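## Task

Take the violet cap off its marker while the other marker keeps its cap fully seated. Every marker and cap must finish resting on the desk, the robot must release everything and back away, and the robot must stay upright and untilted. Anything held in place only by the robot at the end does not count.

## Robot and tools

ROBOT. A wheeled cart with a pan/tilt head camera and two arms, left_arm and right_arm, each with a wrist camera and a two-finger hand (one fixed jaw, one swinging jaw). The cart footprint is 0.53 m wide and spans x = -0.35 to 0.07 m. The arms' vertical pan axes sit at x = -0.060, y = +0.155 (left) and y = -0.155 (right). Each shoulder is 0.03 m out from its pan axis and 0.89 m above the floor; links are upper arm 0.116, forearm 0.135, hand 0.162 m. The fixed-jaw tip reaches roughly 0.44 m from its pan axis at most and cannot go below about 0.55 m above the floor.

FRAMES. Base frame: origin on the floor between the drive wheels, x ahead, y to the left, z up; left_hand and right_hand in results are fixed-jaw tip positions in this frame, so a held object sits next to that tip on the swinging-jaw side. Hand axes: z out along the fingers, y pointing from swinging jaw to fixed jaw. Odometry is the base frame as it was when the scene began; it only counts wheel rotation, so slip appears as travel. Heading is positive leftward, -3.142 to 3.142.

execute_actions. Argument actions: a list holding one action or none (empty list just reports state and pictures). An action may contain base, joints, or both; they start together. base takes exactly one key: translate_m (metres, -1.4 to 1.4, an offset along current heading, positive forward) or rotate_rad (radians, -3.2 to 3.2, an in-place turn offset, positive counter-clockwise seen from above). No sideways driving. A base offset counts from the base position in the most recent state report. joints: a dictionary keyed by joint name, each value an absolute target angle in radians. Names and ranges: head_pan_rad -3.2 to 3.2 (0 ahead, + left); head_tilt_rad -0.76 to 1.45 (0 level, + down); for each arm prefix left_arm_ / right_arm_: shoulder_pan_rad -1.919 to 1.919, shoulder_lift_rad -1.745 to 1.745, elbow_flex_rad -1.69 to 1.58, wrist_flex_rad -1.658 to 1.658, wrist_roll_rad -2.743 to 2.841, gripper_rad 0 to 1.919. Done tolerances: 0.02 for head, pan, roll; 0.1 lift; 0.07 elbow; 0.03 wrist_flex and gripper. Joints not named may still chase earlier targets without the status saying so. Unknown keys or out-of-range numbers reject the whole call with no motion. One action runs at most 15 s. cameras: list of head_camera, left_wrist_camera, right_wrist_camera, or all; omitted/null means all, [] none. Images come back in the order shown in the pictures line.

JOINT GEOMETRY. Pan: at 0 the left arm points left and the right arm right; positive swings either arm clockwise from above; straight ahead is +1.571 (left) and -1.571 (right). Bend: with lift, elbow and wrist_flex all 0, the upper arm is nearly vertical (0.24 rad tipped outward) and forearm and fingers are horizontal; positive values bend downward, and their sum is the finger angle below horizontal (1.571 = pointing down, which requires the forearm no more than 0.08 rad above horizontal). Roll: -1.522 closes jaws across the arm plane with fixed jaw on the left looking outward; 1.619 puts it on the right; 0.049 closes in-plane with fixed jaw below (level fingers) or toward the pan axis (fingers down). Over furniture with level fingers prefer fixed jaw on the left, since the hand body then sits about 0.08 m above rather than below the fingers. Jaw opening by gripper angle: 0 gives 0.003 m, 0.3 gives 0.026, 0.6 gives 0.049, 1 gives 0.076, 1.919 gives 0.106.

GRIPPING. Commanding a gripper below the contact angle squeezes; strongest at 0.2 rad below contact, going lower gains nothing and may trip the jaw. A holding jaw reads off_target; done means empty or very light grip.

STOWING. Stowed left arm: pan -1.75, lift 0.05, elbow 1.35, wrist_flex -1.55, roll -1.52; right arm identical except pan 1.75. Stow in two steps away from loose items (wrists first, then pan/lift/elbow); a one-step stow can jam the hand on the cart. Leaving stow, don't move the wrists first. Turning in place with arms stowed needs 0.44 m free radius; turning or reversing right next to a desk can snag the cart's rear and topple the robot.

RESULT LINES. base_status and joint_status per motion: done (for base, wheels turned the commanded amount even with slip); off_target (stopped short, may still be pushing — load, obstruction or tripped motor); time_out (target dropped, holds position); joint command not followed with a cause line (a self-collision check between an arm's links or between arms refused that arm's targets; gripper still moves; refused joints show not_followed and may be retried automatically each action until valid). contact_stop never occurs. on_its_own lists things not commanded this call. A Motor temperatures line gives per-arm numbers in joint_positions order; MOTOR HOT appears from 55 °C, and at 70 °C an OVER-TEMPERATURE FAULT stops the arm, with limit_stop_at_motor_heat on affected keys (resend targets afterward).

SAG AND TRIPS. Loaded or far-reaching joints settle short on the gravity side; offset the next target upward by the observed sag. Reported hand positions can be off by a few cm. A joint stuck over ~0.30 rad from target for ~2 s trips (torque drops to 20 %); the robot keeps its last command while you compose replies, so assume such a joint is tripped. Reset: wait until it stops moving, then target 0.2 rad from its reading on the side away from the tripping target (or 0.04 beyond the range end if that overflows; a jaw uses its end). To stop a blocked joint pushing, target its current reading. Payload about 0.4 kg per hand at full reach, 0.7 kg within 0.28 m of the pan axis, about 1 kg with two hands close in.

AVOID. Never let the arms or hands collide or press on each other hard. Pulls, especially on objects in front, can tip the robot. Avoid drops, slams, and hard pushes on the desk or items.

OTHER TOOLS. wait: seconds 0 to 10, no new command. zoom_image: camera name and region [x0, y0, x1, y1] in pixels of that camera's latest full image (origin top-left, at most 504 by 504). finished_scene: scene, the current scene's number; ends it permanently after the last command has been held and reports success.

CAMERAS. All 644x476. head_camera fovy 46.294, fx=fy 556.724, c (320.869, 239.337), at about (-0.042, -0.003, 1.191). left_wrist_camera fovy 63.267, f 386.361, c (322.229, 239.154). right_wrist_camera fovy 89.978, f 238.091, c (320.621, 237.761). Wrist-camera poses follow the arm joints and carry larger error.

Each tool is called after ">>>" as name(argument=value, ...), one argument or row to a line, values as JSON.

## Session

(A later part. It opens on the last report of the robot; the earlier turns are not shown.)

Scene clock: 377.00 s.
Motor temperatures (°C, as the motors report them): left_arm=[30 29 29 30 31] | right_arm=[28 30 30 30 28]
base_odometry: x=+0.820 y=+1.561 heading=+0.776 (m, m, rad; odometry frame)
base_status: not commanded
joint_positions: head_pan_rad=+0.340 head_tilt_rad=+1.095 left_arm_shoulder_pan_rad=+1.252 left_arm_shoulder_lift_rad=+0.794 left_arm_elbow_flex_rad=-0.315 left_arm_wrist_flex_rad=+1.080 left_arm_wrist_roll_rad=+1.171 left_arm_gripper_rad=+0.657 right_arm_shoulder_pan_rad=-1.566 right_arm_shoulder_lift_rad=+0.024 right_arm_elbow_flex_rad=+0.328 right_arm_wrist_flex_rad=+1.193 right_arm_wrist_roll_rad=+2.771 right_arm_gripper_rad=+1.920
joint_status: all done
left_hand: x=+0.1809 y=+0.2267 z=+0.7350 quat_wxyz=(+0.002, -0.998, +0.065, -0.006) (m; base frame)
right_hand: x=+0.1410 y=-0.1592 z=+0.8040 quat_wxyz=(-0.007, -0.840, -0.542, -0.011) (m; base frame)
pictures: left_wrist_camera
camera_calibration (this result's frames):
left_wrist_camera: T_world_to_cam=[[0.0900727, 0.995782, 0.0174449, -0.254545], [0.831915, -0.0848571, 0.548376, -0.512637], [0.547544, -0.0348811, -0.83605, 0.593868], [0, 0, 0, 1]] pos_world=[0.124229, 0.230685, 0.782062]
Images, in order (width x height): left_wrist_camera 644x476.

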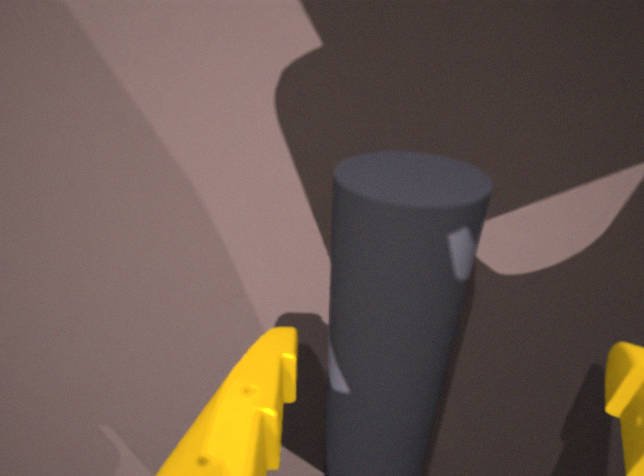

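>>> execute_actions(
  actions=[
    {"joints": {"left_arm_shoulder_lift_rad": 0.787, "left_arm_wrist_flex_rad": 1.059, "left_arm_gripper_rad": 0.05}},
  ],
  cameras=["head_camera", "left_wrist_camera"],
)

Scene clock: 384.63 s.
Motor temperatures (°C, as the motors report them): left_arm=[30 29 29 30 31] | right_arm=[28 30 30 30 28]
base_odometry: x=+0.820 y=+1.561 heading=+0.776 (m, m, rad; odometry frame)
base_status: not commanded
joint_positions: head_pan_rad=+0.340 head_tilt_rad=+1.095 left_arm_shoulder_pan_rad=+1.246 left_arm_shoulder_lift_rad=+0.803 left_arm_elbow_flex_rad=-0.315 left_arm_wrist_flex_rad=+1.066 left_arm_wrist_roll_rad=+1.171 left_arm_gripper_rad=+0.207 right_arm_shoulder_pan_rad=-1.566 right_arm_shoulder_lift_rad=+0.024 right_arm_elbow_flex_rad=+0.328 right_arm_wrist_flex_rad=+1.193 right_arm_wrist_roll_rad=+2.771 right_arm_gripper_rad=+1.920
joint_status: left_arm_gripper_rad off_target (ended at +0.207, target +0.050); the others done
left_hand: x=+0.1812 y=+0.2284 z=+0.7329 quat_wxyz=(+0.003, -0.998, +0.062, -0.008) (m; base frame)
right_hand: x=+0.1410 y=-0.1592 z=+0.8040 quat_wxyz=(-0.007, -0.840, -0.542, -0.011) (m; base frame)
pictures: head_camera, left_wrist_camera
camera_calibration (this result's frames):
head_camera: T_world_to_cam=[[0.302031, -0.952618, 0.0359956, -0.029141], [-0.867151, -0.290227, -0.404744, 0.465283], [0.396013, 0.0910314, -0.913721, 1.06734], [0, 0, 0, 1]] pos_world=[-0.0104069, 0.0101162, 1.16462]
left_wrist_camera: T_world_to_cam=[[0.0838809, 0.996289, 0.0192744, -0.256574], [0.830021, -0.0805591, 0.551884, -0.514795], [0.551389, -0.0302943, -0.833698, 0.588606], [0, 0, 0, 1]] pos_world=[0.124261, 0.231982, 0.779772]
Images, in order (width x height): head_camera 644x476, left_wrist_camera 644x476.

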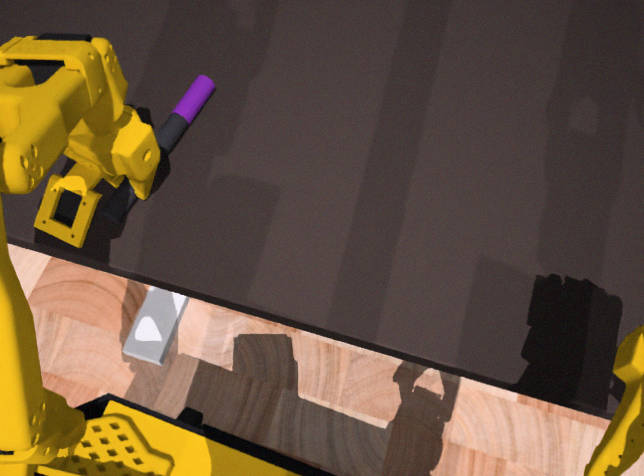

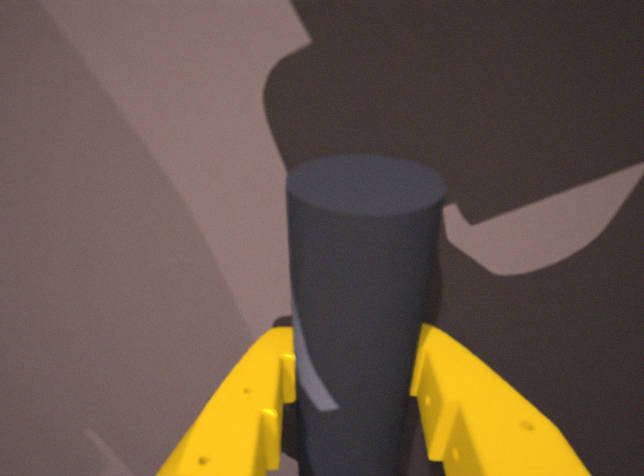

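The left hand has the marker's body. I'll lift it clear of the desk and get the right gripper ready at the same time.

>>> execute_actions(
  actions=[
    {"joints": {"left_arm_shoulder_lift_rad": 0.598, "left_arm_elbow_flex_rad": -0.404, "left_arm_wrist_flex_rad": 1.32, "right_arm_gripper_rad": 0.7, "right_arm_wrist_roll_rad": 2.84, "head_pan_rad": 0.15, "head_tilt_rad": 1.05}},
  ],
  cameras=["head_camera", "left_wrist_camera"],
)

Scene clock: 466.03 s.
Motor temperatures (°C, as the motors report them): left_arm=[30 29 29 30 32] | right_arm=[28 31 30 30 28]
base_odometry: x=+0.820 y=+1.561 heading=+0.776 (m, m, rad; odometry frame)
base_status: not commanded
joint_positions: head_pan_rad=+0.160 head_tilt_rad=+1.065 left_arm_shoulder_pan_rad=+1.246 left_arm_shoulder_lift_rad=+0.657 left_arm_elbow_flex_rad=-0.372 left_arm_wrist_flex_rad=+1.310 left_arm_wrist_roll_rad=+1.171 left_arm_gripper_rad=+0.207 right_arm_shoulder_pan_rad=-1.566 right_arm_shoulder_lift_rad=+0.024 right_arm_elbow_flex_rad=+0.328 right_arm_wrist_flex_rad=+1.193 right_arm_wrist_roll_rad=+2.825 right_arm_gripper_rad=+0.709
joint_status: all done
joint sent to its limit — the command would take right_arm_wrist_roll_rad past its upper limit, so that joint was sent only as far as its limit.
left_hand: x=+0.1747 y=+0.2263 z=+0.7727 quat_wxyz=(-0.005, -0.998, +0.062, +0.011) (m; base frame)
right_hand: x=+0.1412 y=-0.1588 z=+0.8040 quat_wxyz=(-0.007, -0.825, -0.565, -0.011) (m; base frame)
pictures: head_camera, left_wrist_camera
camera_calibration (this result's frames):
head_camera: T_world_to_cam=[[0.125508, -0.991476, 0.0349866, -0.0362762], [-0.892674, -0.128247, -0.432072, 0.495538], [0.432875, 0.0229967, -0.90116, 1.05461], [0, 0, 0, 1]] pos_world=[-0.00960832, 0.0033319, 1.16575]
left_wrist_camera: T_world_to_cam=[[0.0843142, 0.996435, 0.00279834, -0.241996], [0.851058, -0.073473, 0.519906, -0.512106], [0.518258, -0.0414539, -0.854219, 0.649452], [0, 0, 0, 1]] pos_world=[0.119652, 0.23043, 0.821698]
Images, in order (width x height): head_camera 644x476, left_wrist_camera 644x476.

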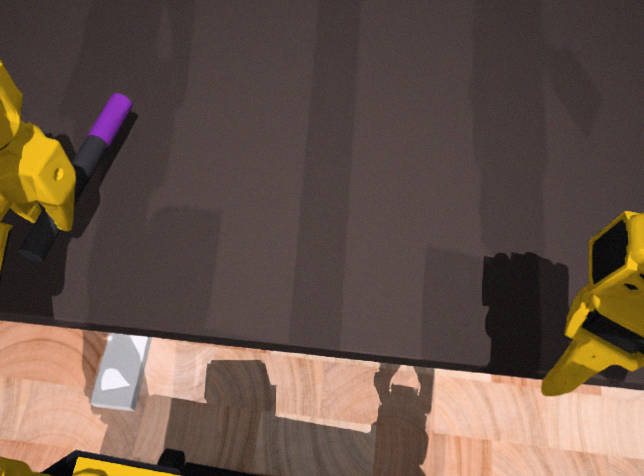

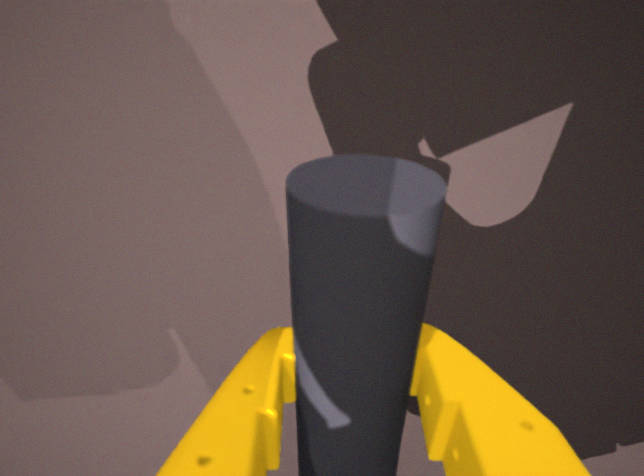

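>>> execute_actions(
  actions=[
    {"joints": {"left_arm_shoulder_pan_rad": 1.894, "left_arm_shoulder_lift_rad": 0.745, "left_arm_elbow_flex_rad": -0.53, "left_arm_wrist_flex_rad": 0.836, "left_arm_wrist_roll_rad": 0.27, "head_pan_rad": 0.1, "head_tilt_rad": 0.98}},
  ],
)

Scene clock: 476.87 s.
Motor temperatures (°C, as the motors report them): left_arm=[30 29 29 30 32] | right_arm=[28 31 30 30 28]
base_odometry: x=+0.820 y=+1.561 heading=+0.776 (m, m, rad; odometry frame)
base_status: not commanded
joint_positions: head_pan_rad=+0.110 head_tilt_rad=+0.995 left_arm_shoulder_pan_rad=+1.886 left_arm_shoulder_lift_rad=+0.772 left_arm_elbow_flex_rad=-0.493 left_arm_wrist_flex_rad=+0.850 left_arm_wrist_roll_rad=+0.280 left_arm_gripper_rad=+0.207 right_arm_shoulder_pan_rad=-1.566 right_arm_shoulder_lift_rad=+0.024 right_arm_elbow_flex_rad=+0.328 right_arm_wrist_flex_rad=+1.193 right_arm_wrist_roll_rad=+2.825 right_arm_gripper_rad=+0.708
joint_status: all done
left_hand: x=+0.2454 y=+0.0532 z=+0.7746 quat_wxyz=(+0.108, -0.660, +0.718, -0.191) (m; base frame)
right_hand: x=+0.1412 y=-0.1588 z=+0.8040 quat_wxyz=(-0.007, -0.825, -0.565, -0.011) (m; base frame)
pictures: head_camera, left_wrist_camera, right_wrist_camera
camera_calibration (this result's frames):
head_camera: T_world_to_cam=[[0.0734432, -0.996769, 0.0325157, -0.0358792], [-0.865693, -0.0799053, -0.494156, 0.568265], [0.495158, 0.00814379, -0.868765, 1.02025], [0, 0, 0, 1]] pos_world=[-0.0106066, 0.00133535, 1.16834]
left_wrist_camera: T_world_to_cam=[[0.905741, -0.0140008, 0.4236, -0.54934], [-0.283217, -0.763542, 0.580338, -0.317719], [0.315311, -0.645606, -0.695537, 0.566336], [0, 0, 0, 1]] pos_world=[0.229005, 0.115347, 0.810993]
right_wrist_camera: T_world_to_cam=[[-0.9216, 0.387912, -0.0133177, 0.199246], [0.311615, 0.759918, 0.570457, -0.363442], [0.231408, 0.521583, -0.82122, 0.775976], [0, 0, 0, 1]] pos_world=[0.117312, -0.205839, 0.847228]
Images, in order (width x height): head_camera 644x476, left_wrist_camera 644x476, right_wrist_camera 644x476.

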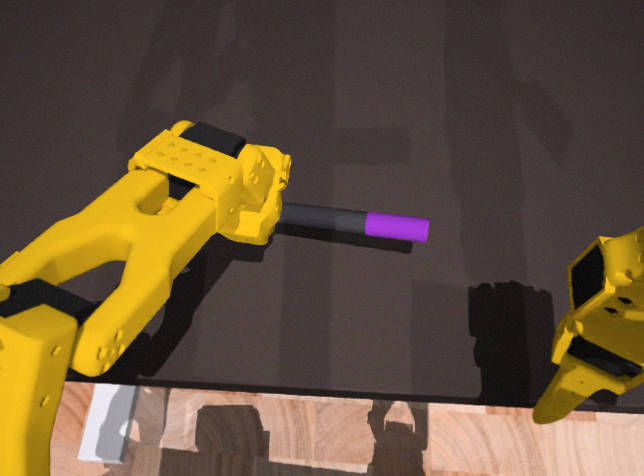

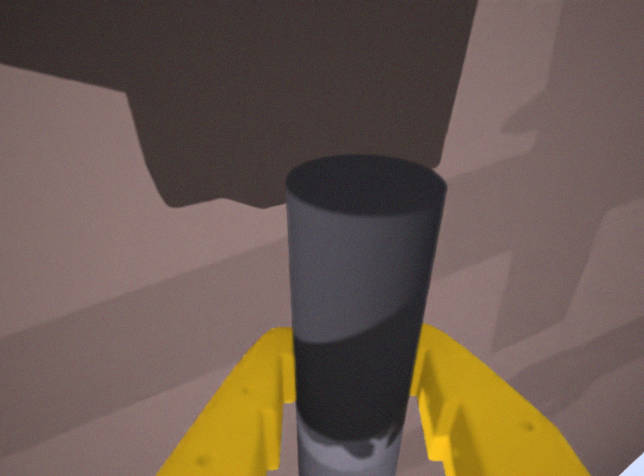

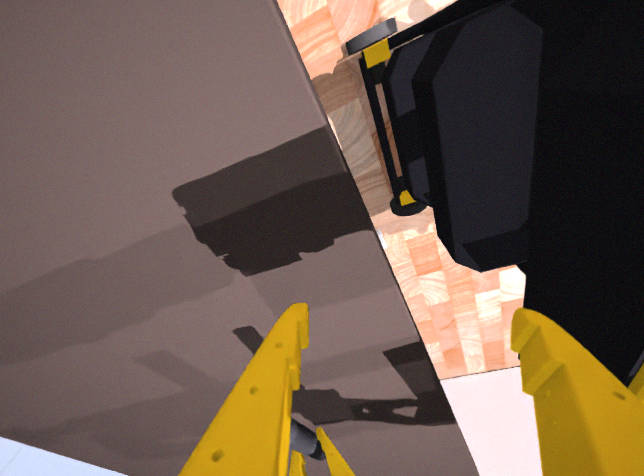

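I'll start by checking the current state.

>>> execute_actions(
  actions=[],
)

Scene clock: 489.57 s.
Motor temperatures (°C, as the motors report them): left_arm=[30 29 29 30 32] | right_arm=[28 31 30 30 28]
base_odometry: x=+0.820 y=+1.561 heading=+0.776 (m, m, rad; odometry frame)
base_status: not commanded
joint_positions: head_pan_rad=+0.110 head_tilt_rad=+0.995 left_arm_shoulder_pan_rad=+1.886 left_arm_shoulder_lift_rad=+0.772 left_arm_elbow_flex_rad=-0.493 left_arm_wrist_flex_rad=+0.850 left_arm_wrist_roll_rad=+0.280 left_arm_gripper_rad=+0.207 right_arm_shoulder_pan_rad=-1.566 right_arm_shoulder_lift_rad=+0.024 right_arm_elbow_flex_rad=+0.328 right_arm_wrist_flex_rad=+1.193 right_arm_wrist_roll_rad=+2.825 right_arm_gripper_rad=+0.708
joint_status: all done
left_hand: x=+0.2454 y=+0.0532 z=+0.7746 quat_wxyz=(+0.108, -0.660, +0.718, -0.191) (m; base frame)
right_hand: x=+0.1412 y=-0.1588 z=+0.8040 quat_wxyz=(-0.007, -0.825, -0.565, -0.011) (m; base frame)
pictures: head_camera, left_wrist_camera, right_wrist_camera
camera_calibration (this result's frames):
head_camera: T_world_to_cam=[[0.0734432, -0.996769, 0.0325157, -0.0358792], [-0.865693, -0.0799053, -0.494156, 0.568265], [0.495158, 0.00814377, -0.868765, 1.02025], [0, 0, 0, 1]] pos_world=[-0.0106066, 0.00133535, 1.16834]
left_wrist_camera: T_world_to_cam=[[0.905741, -0.0140008, 0.4236, -0.54934], [-0.283217, -0.763542, 0.580338, -0.317719], [0.315311, -0.645606, -0.695537, 0.566336], [0, 0, 0, 1]] pos_world=[0.229005, 0.115347, 0.810993]
right_wrist_camera: T_world_to_cam=[[-0.9216, 0.387912, -0.0133177, 0.199246], [0.311615, 0.759918, 0.570457, -0.363442], [0.231408, 0.521583, -0.82122, 0.775976], [0, 0, 0, 1]] pos_world=[0.117312, -0.205839, 0.847228]
Images, in order (width x height): head_camera 644x476, left_wrist_camera 644x476, right_wrist_camera 644x476.

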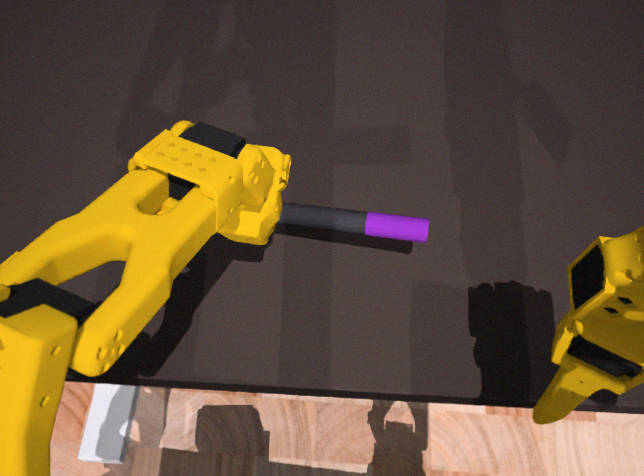

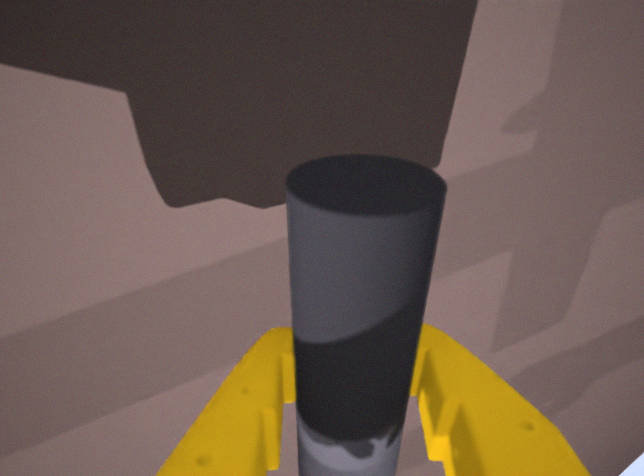

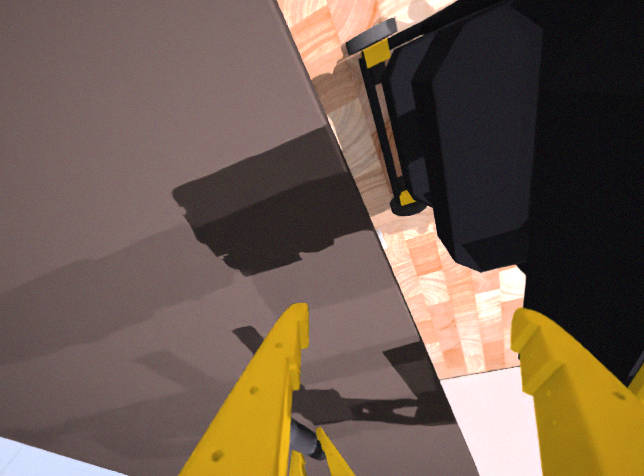

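>>> zoom_image(
  camera="head_camera",
  region=[230, 150, 480, 290],
)

Region (230, 150, 480, 290) of head_camera's 644x476 image, scaled by 2.016; it fills the top 282 rows of this view, and the rest is white.

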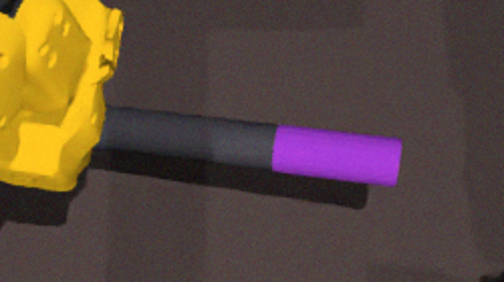

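>>> zoom_image(
  camera="head_camera",
  region=[444, 200, 644, 440],
)

>>> zoom_image(
  camera="right_wrist_camera",
  region=[160, 276, 560, 476],
)

Region (444, 200, 644, 440) of head_camera's 644x476 image, scaled by 2.100.

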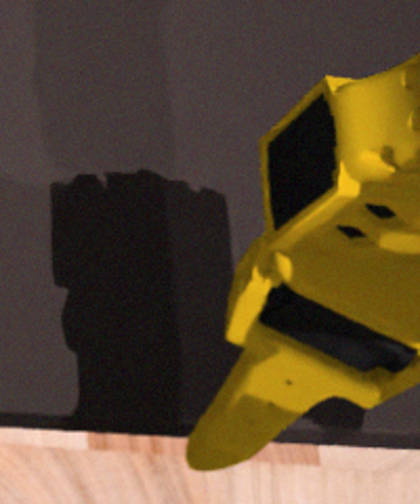

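Region (160, 276, 560, 476) of right_wrist_camera's 644x476 image, scaled by 1.260.

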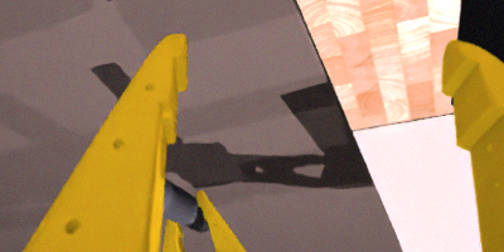

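>>> execute_actions(
  actions=[
    {"joints": {"right_arm_shoulder_lift_rad": 0.225, "right_arm_elbow_flex_rad": -0.155, "right_arm_wrist_flex_rad": 0.995, "right_arm_shoulder_pan_rad": -1.66}},
  ],
)

Scene clock: 569.77 s.
Motor temperatures (°C, as the motors report them): left_arm=[30 30 29 30 32] | right_arm=[28 31 31 30 28]
base_odometry: x=+0.820 y=+1.561 heading=+0.776 (m, m, rad; odometry frame)
base_status: not commanded
joint_positions: head_pan_rad=+0.110 head_tilt_rad=+0.995 left_arm_shoulder_pan_rad=+1.886 left_arm_shoulder_lift_rad=+0.772 left_arm_elbow_flex_rad=-0.493 left_arm_wrist_flex_rad=+0.850 left_arm_wrist_roll_rad=+0.280 left_arm_gripper_rad=+0.207 right_arm_shoulder_pan_rad=-1.652 right_arm_shoulder_lift_rad=+0.239 right_arm_elbow_flex_rad=-0.120 right_arm_wrist_flex_rad=+1.006 right_arm_wrist_roll_rad=+2.825 right_arm_gripper_rad=+0.708
joint_status: all done
left_hand: x=+0.2454 y=+0.0532 z=+0.7746 quat_wxyz=(+0.108, -0.660, +0.718, -0.191) (m; base frame)
right_hand: x=+0.2341 y=-0.1340 z=+0.8444 quat_wxyz=(-0.118, -0.780, -0.585, -0.187) (m; base frame)
pictures: head_camera, left_wrist_camera, right_wrist_camera
camera_calibration (this result's frames):
head_camera: T_world_to_cam=[[0.07344, -0.996769, 0.0325154, -0.0358791], [-0.86569, -0.0799023, -0.494162, 0.568273], [0.495164, 0.00814303, -0.868761, 1.02025], [0, 0, 0, 1]] pos_world=[-0.0106067, 0.00133523, 1.16834]
left_wrist_camera: T_world_to_cam=[[0.905741, -0.0140008, 0.4236, -0.54934], [-0.283217, -0.763542, 0.580338, -0.317719], [0.315311, -0.645606, -0.695537, 0.566336], [0, 0, 0, 1]] pos_world=[0.229005, 0.115347, 0.810993]
right_wrist_camera: T_world_to_cam=[[-0.865945, 0.31434, -0.389011, 0.570137], [-0.0134431, 0.762896, 0.646382, -0.421927], [0.499958, 0.564961, -0.6564, 0.578458], [0, 0, 0, 1]] pos_world=[0.19883, -0.184136, 0.874215]
Images, in order (width x height): head_camera 644x476, left_wrist_camera 644x476, right_wrist_camera 644x476.

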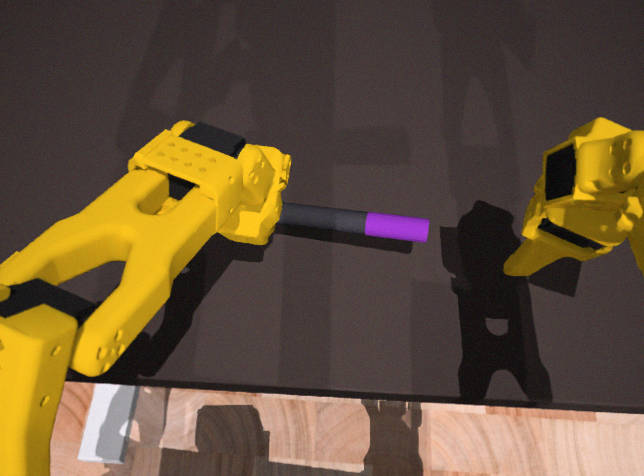

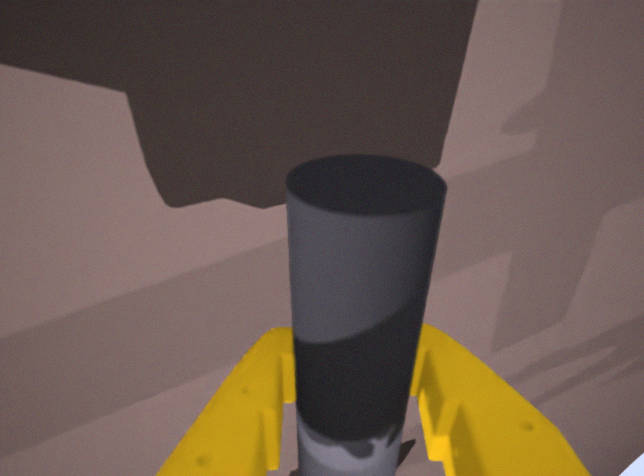

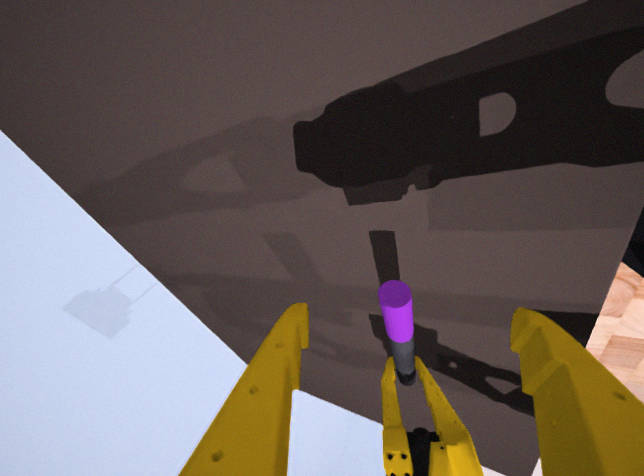

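>>> zoom_image(
  camera="right_wrist_camera",
  region=[280, 250, 540, 420],
)

Region (280, 250, 540, 420) of right_wrist_camera's 644x476 image, scaled by 1.938; it fills the top 330 rows of this view, and the rest is white.

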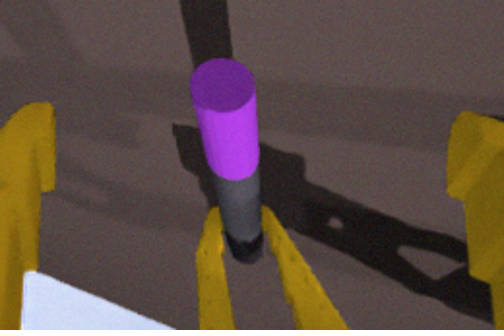

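>>> zoom_image(
  camera="right_wrist_camera",
  region=[350, 260, 450, 400],
)

Region (350, 260, 450, 400) of right_wrist_camera's 644x476 image, scaled by 3.600; it fills the left 360 columns of this view, and the rest is white.

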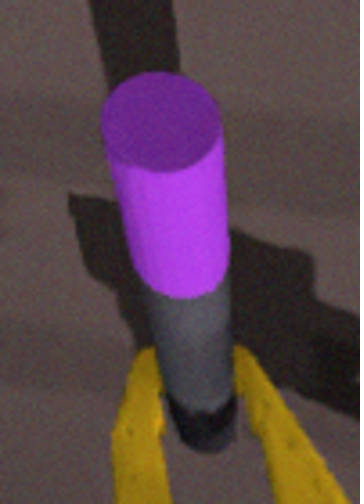

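>>> execute_actions(
  actions=[
    {"joints": {"right_arm_shoulder_pan_rad": -1.88}},
  ],
)

Scene clock: 648.57 s.
Motor temperatures (°C, as the motors report them): left_arm=[30 30 30 30 32] | right_arm=[28 31 31 30 28]
base_odometry: x=+0.820 y=+1.561 heading=+0.776 (m, m, rad; odometry frame)
base_status: not commanded
joint_positions: head_pan_rad=+0.110 head_tilt_rad=+0.995 left_arm_shoulder_pan_rad=+1.886 left_arm_shoulder_lift_rad=+0.772 left_arm_elbow_flex_rad=-0.493 left_arm_wrist_flex_rad=+0.850 left_arm_wrist_roll_rad=+0.280 left_arm_gripper_rad=+0.207 right_arm_shoulder_pan_rad=-1.874 right_arm_shoulder_lift_rad=+0.239 right_arm_elbow_flex_rad=-0.120 right_arm_wrist_flex_rad=+1.006 right_arm_wrist_roll_rad=+2.825 right_arm_gripper_rad=+0.708
joint_status: all done
left_hand: x=+0.2454 y=+0.0532 z=+0.7746 quat_wxyz=(+0.108, -0.660, +0.718, -0.191) (m; base frame)
right_hand: x=+0.2222 y=-0.0696 z=+0.8444 quat_wxyz=(-0.097, -0.711, -0.668, -0.199) (m; base frame)
pictures: head_camera, left_wrist_camera, right_wrist_camera
camera_calibration (this result's frames):
head_camera: T_world_to_cam=[[0.0734394, -0.996769, 0.0325154, -0.0358791], [-0.86569, -0.0799018, -0.494162, 0.568272], [0.495164, 0.0081427, -0.868761, 1.02025], [0, 0, 0, 1]] pos_world=[-0.0106067, 0.00133521, 1.16834]
left_wrist_camera: T_world_to_cam=[[0.905741, -0.0140008, 0.4236, -0.54934], [-0.283217, -0.763542, 0.580338, -0.317719], [0.315311, -0.645606, -0.695537, 0.566336], [0, 0, 0, 1]] pos_world=[0.229005, 0.115347, 0.810993]
right_wrist_camera: T_world_to_cam=[[-0.913955, 0.115571, -0.389011, 0.536447], [-0.181405, 0.741136, 0.646382, -0.435378], [0.363013, 0.661333, -0.6564, 0.585179], [0, 0, 0, 1]] pos_world=[0.198881, -0.126321, 0.874215]
Images, in order (width x height): head_camera 644x476, left_wrist_camera 644x476, right_wrist_camera 644x476.

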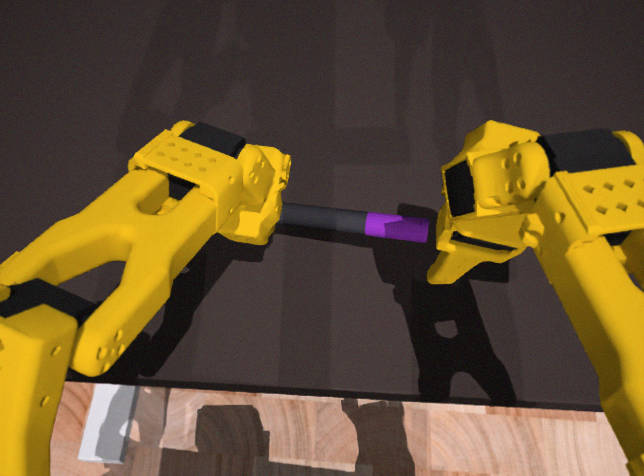

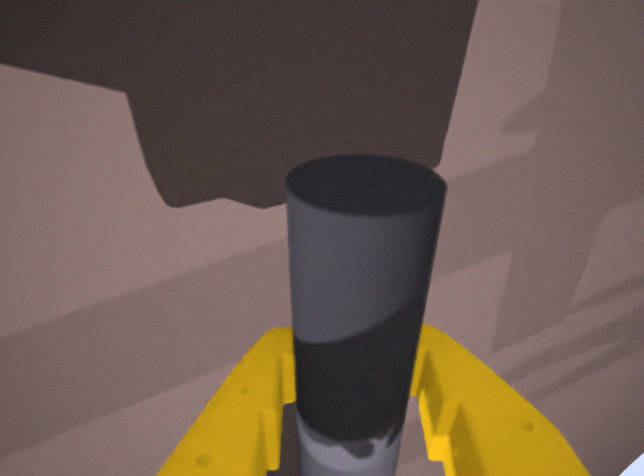

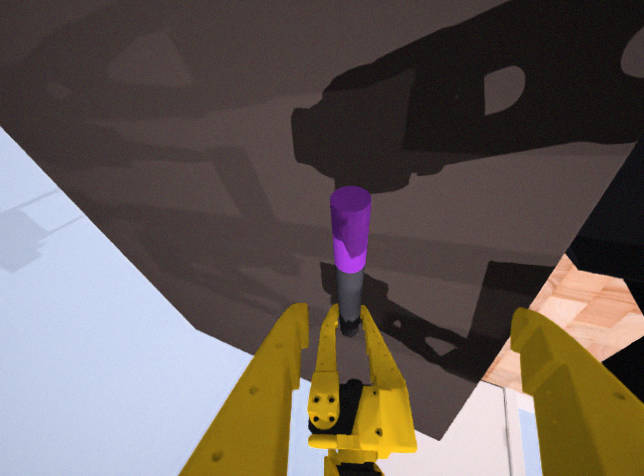

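>>> zoom_image(
  camera="right_wrist_camera",
  region=[280, 170, 420, 360],
)

Region (280, 170, 420, 360) of right_wrist_camera's 644x476 image, scaled by 2.653; it fills the left 371 columns of this view, and the rest is white.

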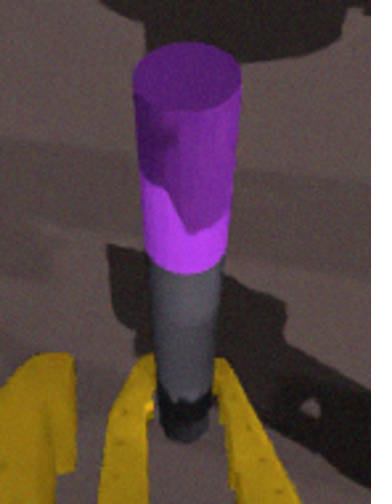

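>>> execute_actions(
  actions=[
    {"joints": {"left_arm_shoulder_pan_rad": 1.918, "left_arm_wrist_flex_rad": 0.785, "right_arm_shoulder_pan_rad": -1.918}},
  ],
)

Scene clock: 681.60 s.
Motor temperatures (°C, as the motors report them): left_arm=[30 30 30 30 32] | right_arm=[28 31 31 30 28]
base_odometry: x=+0.820 y=+1.561 heading=+0.776 (m, m, rad; odometry frame)
base_status: not commanded
joint_positions: head_pan_rad=+0.110 head_tilt_rad=+0.995 left_arm_shoulder_pan_rad=+1.910 left_arm_shoulder_lift_rad=+0.772 left_arm_elbow_flex_rad=-0.493 left_arm_wrist_flex_rad=+0.799 left_arm_wrist_roll_rad=+0.280 left_arm_gripper_rad=+0.207 right_arm_shoulder_pan_rad=-1.911 right_arm_shoulder_lift_rad=+0.239 right_arm_elbow_flex_rad=-0.120 right_arm_wrist_flex_rad=+1.006 right_arm_wrist_roll_rad=+2.825 right_arm_gripper_rad=+0.708
joint_status: all done
left_hand: x=+0.2498 y=+0.0433 z=+0.7780 quat_wxyz=(+0.117, -0.648, +0.722, -0.214) (m; base frame)
right_hand: x=+0.2189 y=-0.0593 z=+0.8444 quat_wxyz=(-0.093, -0.698, -0.681, -0.201) (m; base frame)
pictures: head_camera, left_wrist_camera, right_wrist_camera
camera_calibration (this result's frames):
head_camera: T_world_to_cam=[[0.0734388, -0.99677, 0.0325154, -0.0358791], [-0.86569, -0.0799013, -0.494163, 0.568273], [0.495164, 0.00814243, -0.868761, 1.02025], [0, 0, 0, 1]] pos_world=[-0.0106067, 0.00133519, 1.16834]
left_wrist_camera: T_world_to_cam=[[0.883867, -0.0287214, 0.466855, -0.582432], [-0.329521, -0.746602, 0.577929, -0.313273], [0.331956, -0.664651, -0.669361, 0.537139], [0, 0, 0, 1]] pos_world=[0.233256, 0.106392, 0.812501]
right_wrist_camera: T_world_to_cam=[[-0.91759, 0.0818523, -0.389011, 0.531003], [-0.208561, 0.733957, 0.646382, -0.43812], [0.338425, 0.674246, -0.6564, 0.585705], [0, 0, 0, 1]] pos_world=[0.19765, -0.116812, 0.874215]
Images, in order (width x height): head_camera 644x476, left_wrist_camera 644x476, right_wrist_camera 644x476.

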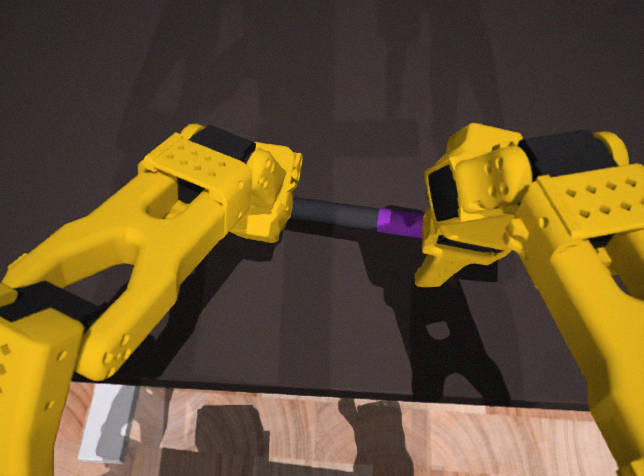

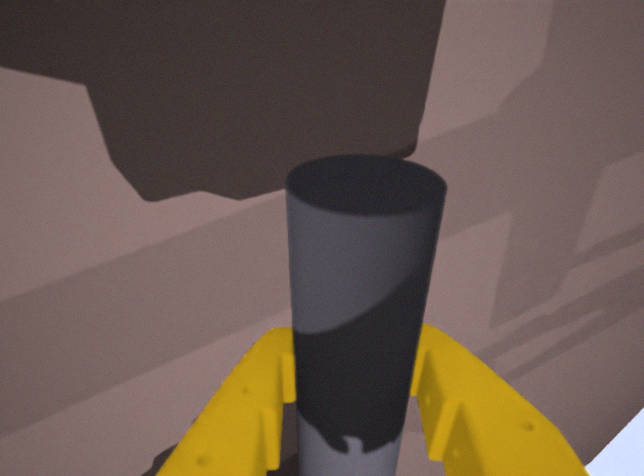

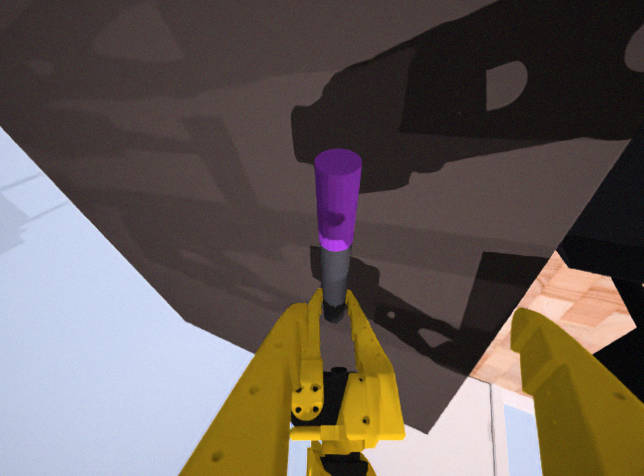

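>>> zoom_image(
  camera="right_wrist_camera",
  region=[270, 130, 410, 340],
)

Region (270, 130, 410, 340) of right_wrist_camera's 644x476 image, scaled by 2.400.

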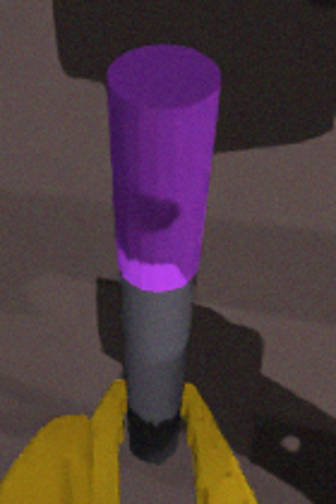

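>>> execute_actions(
  actions=[
    {"joints": {"right_arm_shoulder_lift_rad": 0.477, "right_arm_elbow_flex_rad": -0.232, "right_arm_wrist_flex_rad": 0.815}},
  ],
)

Scene clock: 697.83 s.
Motor temperatures (°C, as the motors report them): left_arm=[30 30 30 30 32] | right_arm=[28 31 31 30 28]
base_odometry: x=+0.820 y=+1.561 heading=+0.776 (m, m, rad; odometry frame)
base_status: not commanded
joint_positions: head_pan_rad=+0.110 head_tilt_rad=+0.995 left_arm_shoulder_pan_rad=+1.910 left_arm_shoulder_lift_rad=+0.772 left_arm_elbow_flex_rad=-0.493 left_arm_wrist_flex_rad=+0.799 left_arm_wrist_roll_rad=+0.280 left_arm_gripper_rad=+0.207 right_arm_shoulder_pan_rad=-1.911 right_arm_shoulder_lift_rad=+0.495 right_arm_elbow_flex_rad=-0.200 right_arm_wrist_flex_rad=+0.826 right_arm_wrist_roll_rad=+2.825 right_arm_gripper_rad=+0.708
joint_status: all done
left_hand: x=+0.2498 y=+0.0433 z=+0.7780 quat_wxyz=(+0.117, -0.648, +0.722, -0.214) (m; base frame)
right_hand: x=+0.2384 y=-0.0524 z=+0.8042 quat_wxyz=(-0.093, -0.698, -0.681, -0.202) (m; base frame)
pictures: head_camera, left_wrist_camera, right_wrist_camera
camera_calibration (this result's frames):
head_camera: T_world_to_cam=[[0.0734386, -0.99677, 0.0325154, -0.0358791], [-0.86569, -0.0799011, -0.494163, 0.568273], [0.495165, 0.00814242, -0.868761, 1.02025], [0, 0, 0, 1]] pos_world=[-0.0106067, 0.00133518, 1.16834]
left_wrist_camera: T_world_to_cam=[[0.883867, -0.0287214, 0.466855, -0.582432], [-0.329521, -0.746602, 0.577929, -0.313273], [0.331956, -0.664651, -0.669361, 0.537139], [0, 0, 0, 1]] pos_world=[0.233256, 0.106392, 0.812501]
right_wrist_camera: T_world_to_cam=[[-0.916461, 0.0822517, -0.391579, 0.53454], [-0.210431, 0.733295, 0.646527, -0.412833], [0.340321, 0.674917, -0.654728, 0.546276], [0, 0, 0, 1]] pos_world=[0.217103, -0.109929, 0.833885]
Images, in order (width x height): head_camera 644x476, left_wrist_camera 644x476, right_wrist_camera 644x476.

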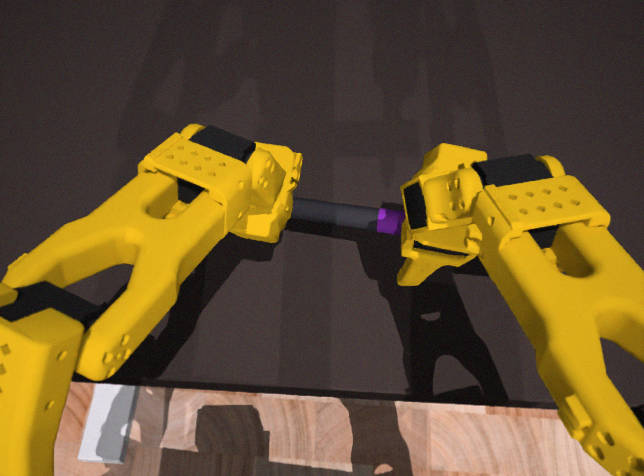

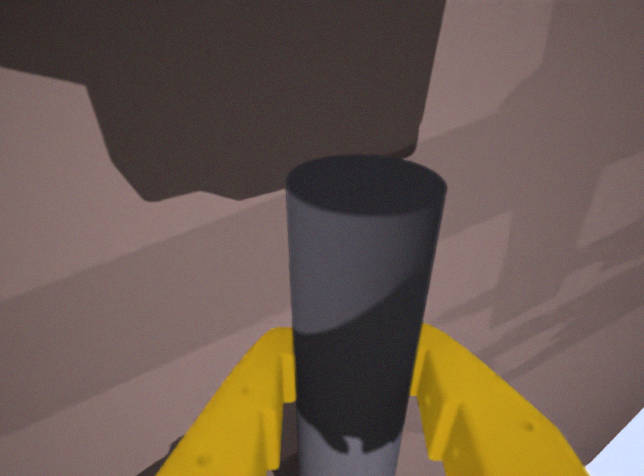

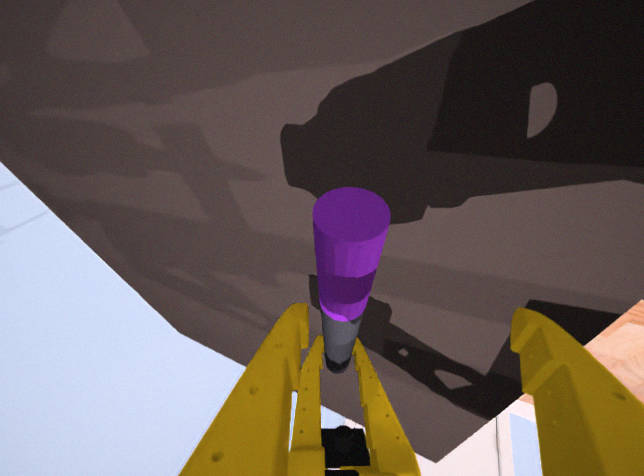

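>>> zoom_image(
  camera="right_wrist_camera",
  region=[270, 170, 430, 400],
)

Region (270, 170, 430, 400) of right_wrist_camera's 644x476 image, scaled by 2.191; it fills the left 351 columns of this view, and the rest is white.

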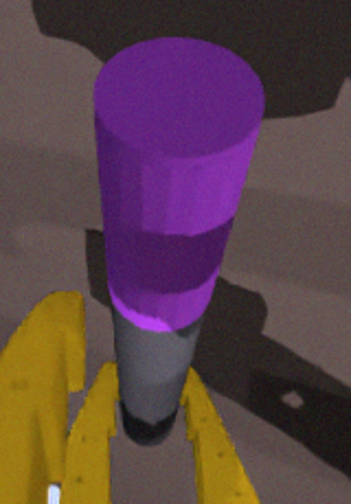

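>>> execute_actions(
  actions=[
    {"joints": {"right_arm_shoulder_lift_rad": 0.66, "right_arm_elbow_flex_rad": -0.375, "right_arm_wrist_flex_rad": 0.771}},
  ],
)

Scene clock: 711.17 s.
Motor temperatures (°C, as the motors report them): left_arm=[30 30 30 30 32] | right_arm=[29 31 31 30 28]
base_odometry: x=+0.820 y=+1.561 heading=+0.776 (m, m, rad; odometry frame)
base_status: not commanded
joint_positions: head_pan_rad=+0.110 head_tilt_rad=+0.995 left_arm_shoulder_pan_rad=+1.910 left_arm_shoulder_lift_rad=+0.772 left_arm_elbow_flex_rad=-0.493 left_arm_wrist_flex_rad=+0.799 left_arm_wrist_roll_rad=+0.280 left_arm_gripper_rad=+0.207 right_arm_shoulder_pan_rad=-1.911 right_arm_shoulder_lift_rad=+0.681 right_arm_elbow_flex_rad=-0.343 right_arm_wrist_flex_rad=+0.782 right_arm_wrist_roll_rad=+2.825 right_arm_gripper_rad=+0.708
joint_status: all done
left_hand: x=+0.2498 y=+0.0433 z=+0.7780 quat_wxyz=(+0.117, -0.648, +0.722, -0.214) (m; base frame)
right_hand: x=+0.2508 y=-0.0480 z=+0.7828 quat_wxyz=(-0.094, -0.698, -0.680, -0.203) (m; base frame)
pictures: head_camera, left_wrist_camera, right_wrist_camera
camera_calibration (this result's frames):
head_camera: T_world_to_cam=[[0.0734389, -0.99677, 0.0325153, -0.035879], [-0.865689, -0.0799013, -0.494164, 0.568275], [0.495166, 0.00814271, -0.86876, 1.02025], [0, 0, 0, 1]] pos_world=[-0.0106067, 0.00133519, 1.16834]
left_wrist_camera: T_world_to_cam=[[0.883867, -0.0287214, 0.466855, -0.582432], [-0.329521, -0.746602, 0.577929, -0.313273], [0.331956, -0.664651, -0.669361, 0.537139], [0, 0, 0, 1]] pos_world=[0.233256, 0.106392, 0.812501]
right_wrist_camera: T_world_to_cam=[[-0.915894, 0.0824524, -0.392862, 0.538019], [-0.211366, 0.732964, 0.646597, -0.399473], [0.341267, 0.675252, -0.65389, 0.524265], [0, 0, 0, 1]] pos_world=[0.229418, -0.105572, 0.812476]
Images, in order (width x height): head_camera 644x476, left_wrist_camera 644x476, right_wrist_camera 644x476.

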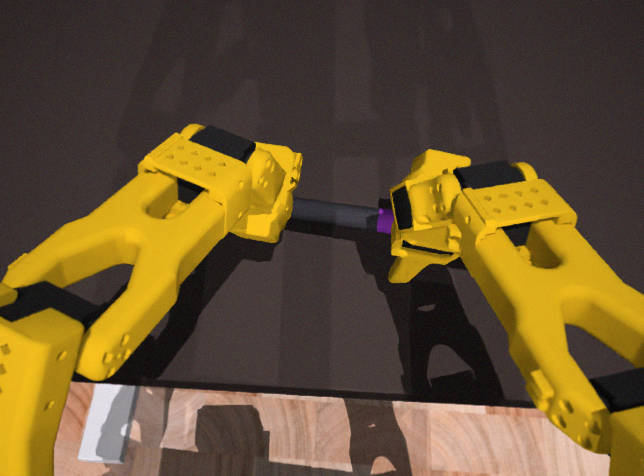

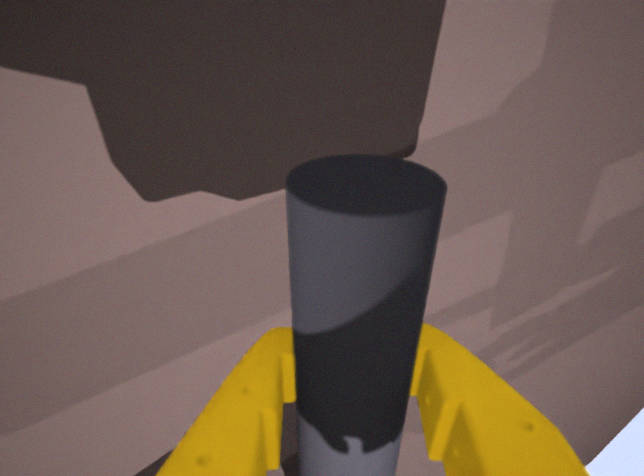

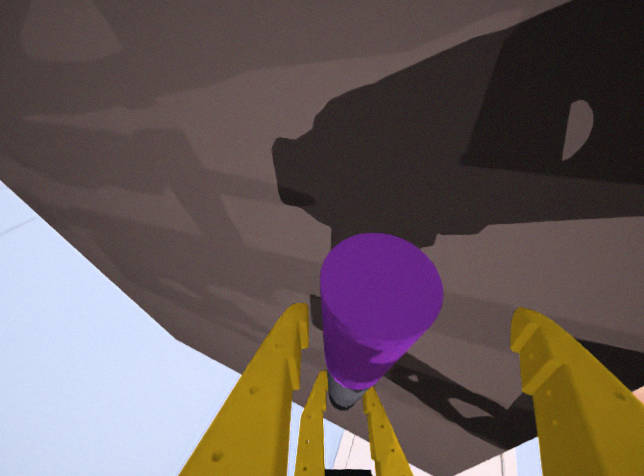

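>>> zoom_image(
  camera="right_wrist_camera",
  region=[270, 210, 470, 430],
)

Region (270, 210, 470, 430) of right_wrist_camera's 644x476 image, scaled by 2.291; it fills the left 458 columns of this view, and the rest is white.

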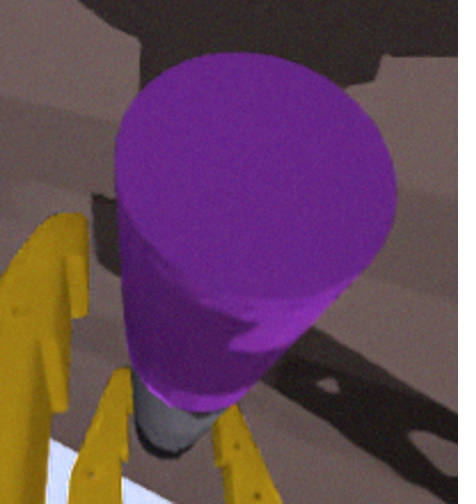

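>>> execute_actions(
  actions=[
    {"joints": {"right_arm_gripper_rad": 0.04}},
  ],
)

Scene clock: 720.13 s.
Motor temperatures (°C, as the motors report them): left_arm=[30 30 30 30 32] | right_arm=[29 31 31 30 28]
base_odometry: x=+0.820 y=+1.561 heading=+0.776 (m, m, rad; odometry frame)
base_status: not commanded
joint_positions: head_pan_rad=+0.110 head_tilt_rad=+0.995 left_arm_shoulder_pan_rad=+1.910 left_arm_shoulder_lift_rad=+0.772 left_arm_elbow_flex_rad=-0.499 left_arm_wrist_flex_rad=+0.795 left_arm_wrist_roll_rad=+0.280 left_arm_gripper_rad=+0.207 right_arm_shoulder_pan_rad=-1.912 right_arm_shoulder_lift_rad=+0.685 right_arm_elbow_flex_rad=-0.343 right_arm_wrist_flex_rad=+0.782 right_arm_wrist_roll_rad=+2.825 right_arm_gripper_rad=+0.202
joint_status: right_arm_gripper_rad off_target (ended at +0.202, target +0.040)
left_hand: x=+0.2515 y=+0.0427 z=+0.7795 quat_wxyz=(+0.120, -0.647, +0.721, -0.219) (m; base frame)
right_hand: x=+0.2501 y=-0.0477 z=+0.7814 quat_wxyz=(-0.093, -0.698, -0.681, -0.201) (m; base frame)
pictures: head_camera, left_wrist_camera, right_wrist_camera
camera_calibration (this result's frames):
head_camera: T_world_to_cam=[[0.0733936, -0.996773, 0.0325153, -0.0358812], [-0.865692, -0.079862, -0.494165, 0.568275], [0.495167, 0.00812026, -0.86876, 1.02025], [0, 0, 0, 1]] pos_world=[-0.0106067, 0.00133354, 1.16834]
left_wrist_camera: T_world_to_cam=[[0.879094, -0.0270367, 0.47588, -0.590539], [-0.335369, -0.744538, 0.577227, -0.312134], [0.338704, -0.667033, -0.663586, 0.53115], [0, 0, 0, 1]] pos_world=[0.234557, 0.105933, 0.813662]
right_wrist_camera: T_world_to_cam=[[-0.917714, 0.0804447, -0.389011, 0.53421], [-0.209687, 0.733636, 0.646382, -0.399167], [0.33739, 0.674764, -0.6564, 0.526292], [0, 0, 0, 1]] pos_world=[0.228986, -0.105255, 0.811286]
Images, in order (width x height): head_camera 644x476, left_wrist_camera 644x476, right_wrist_camera 644x476.

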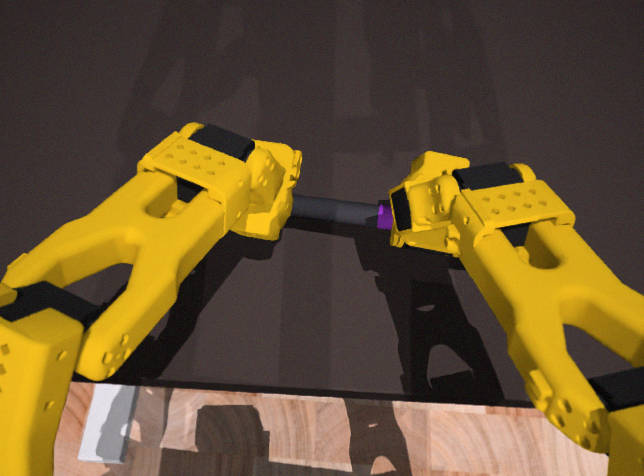

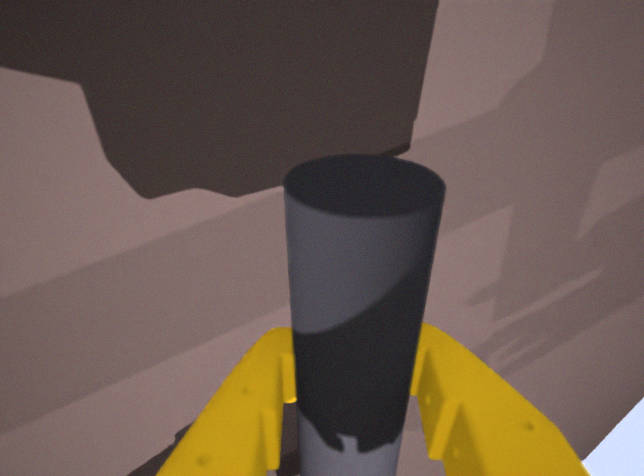

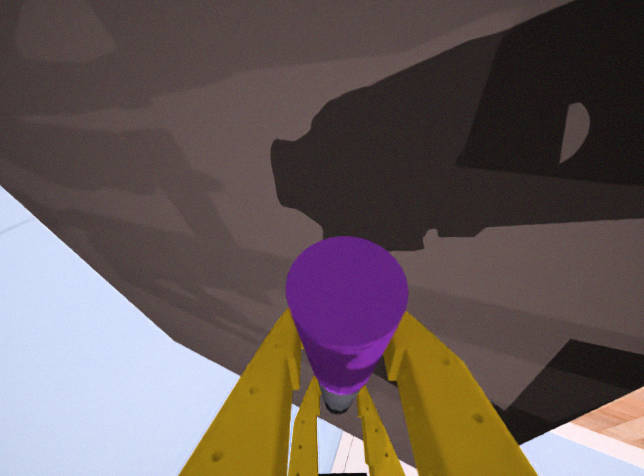

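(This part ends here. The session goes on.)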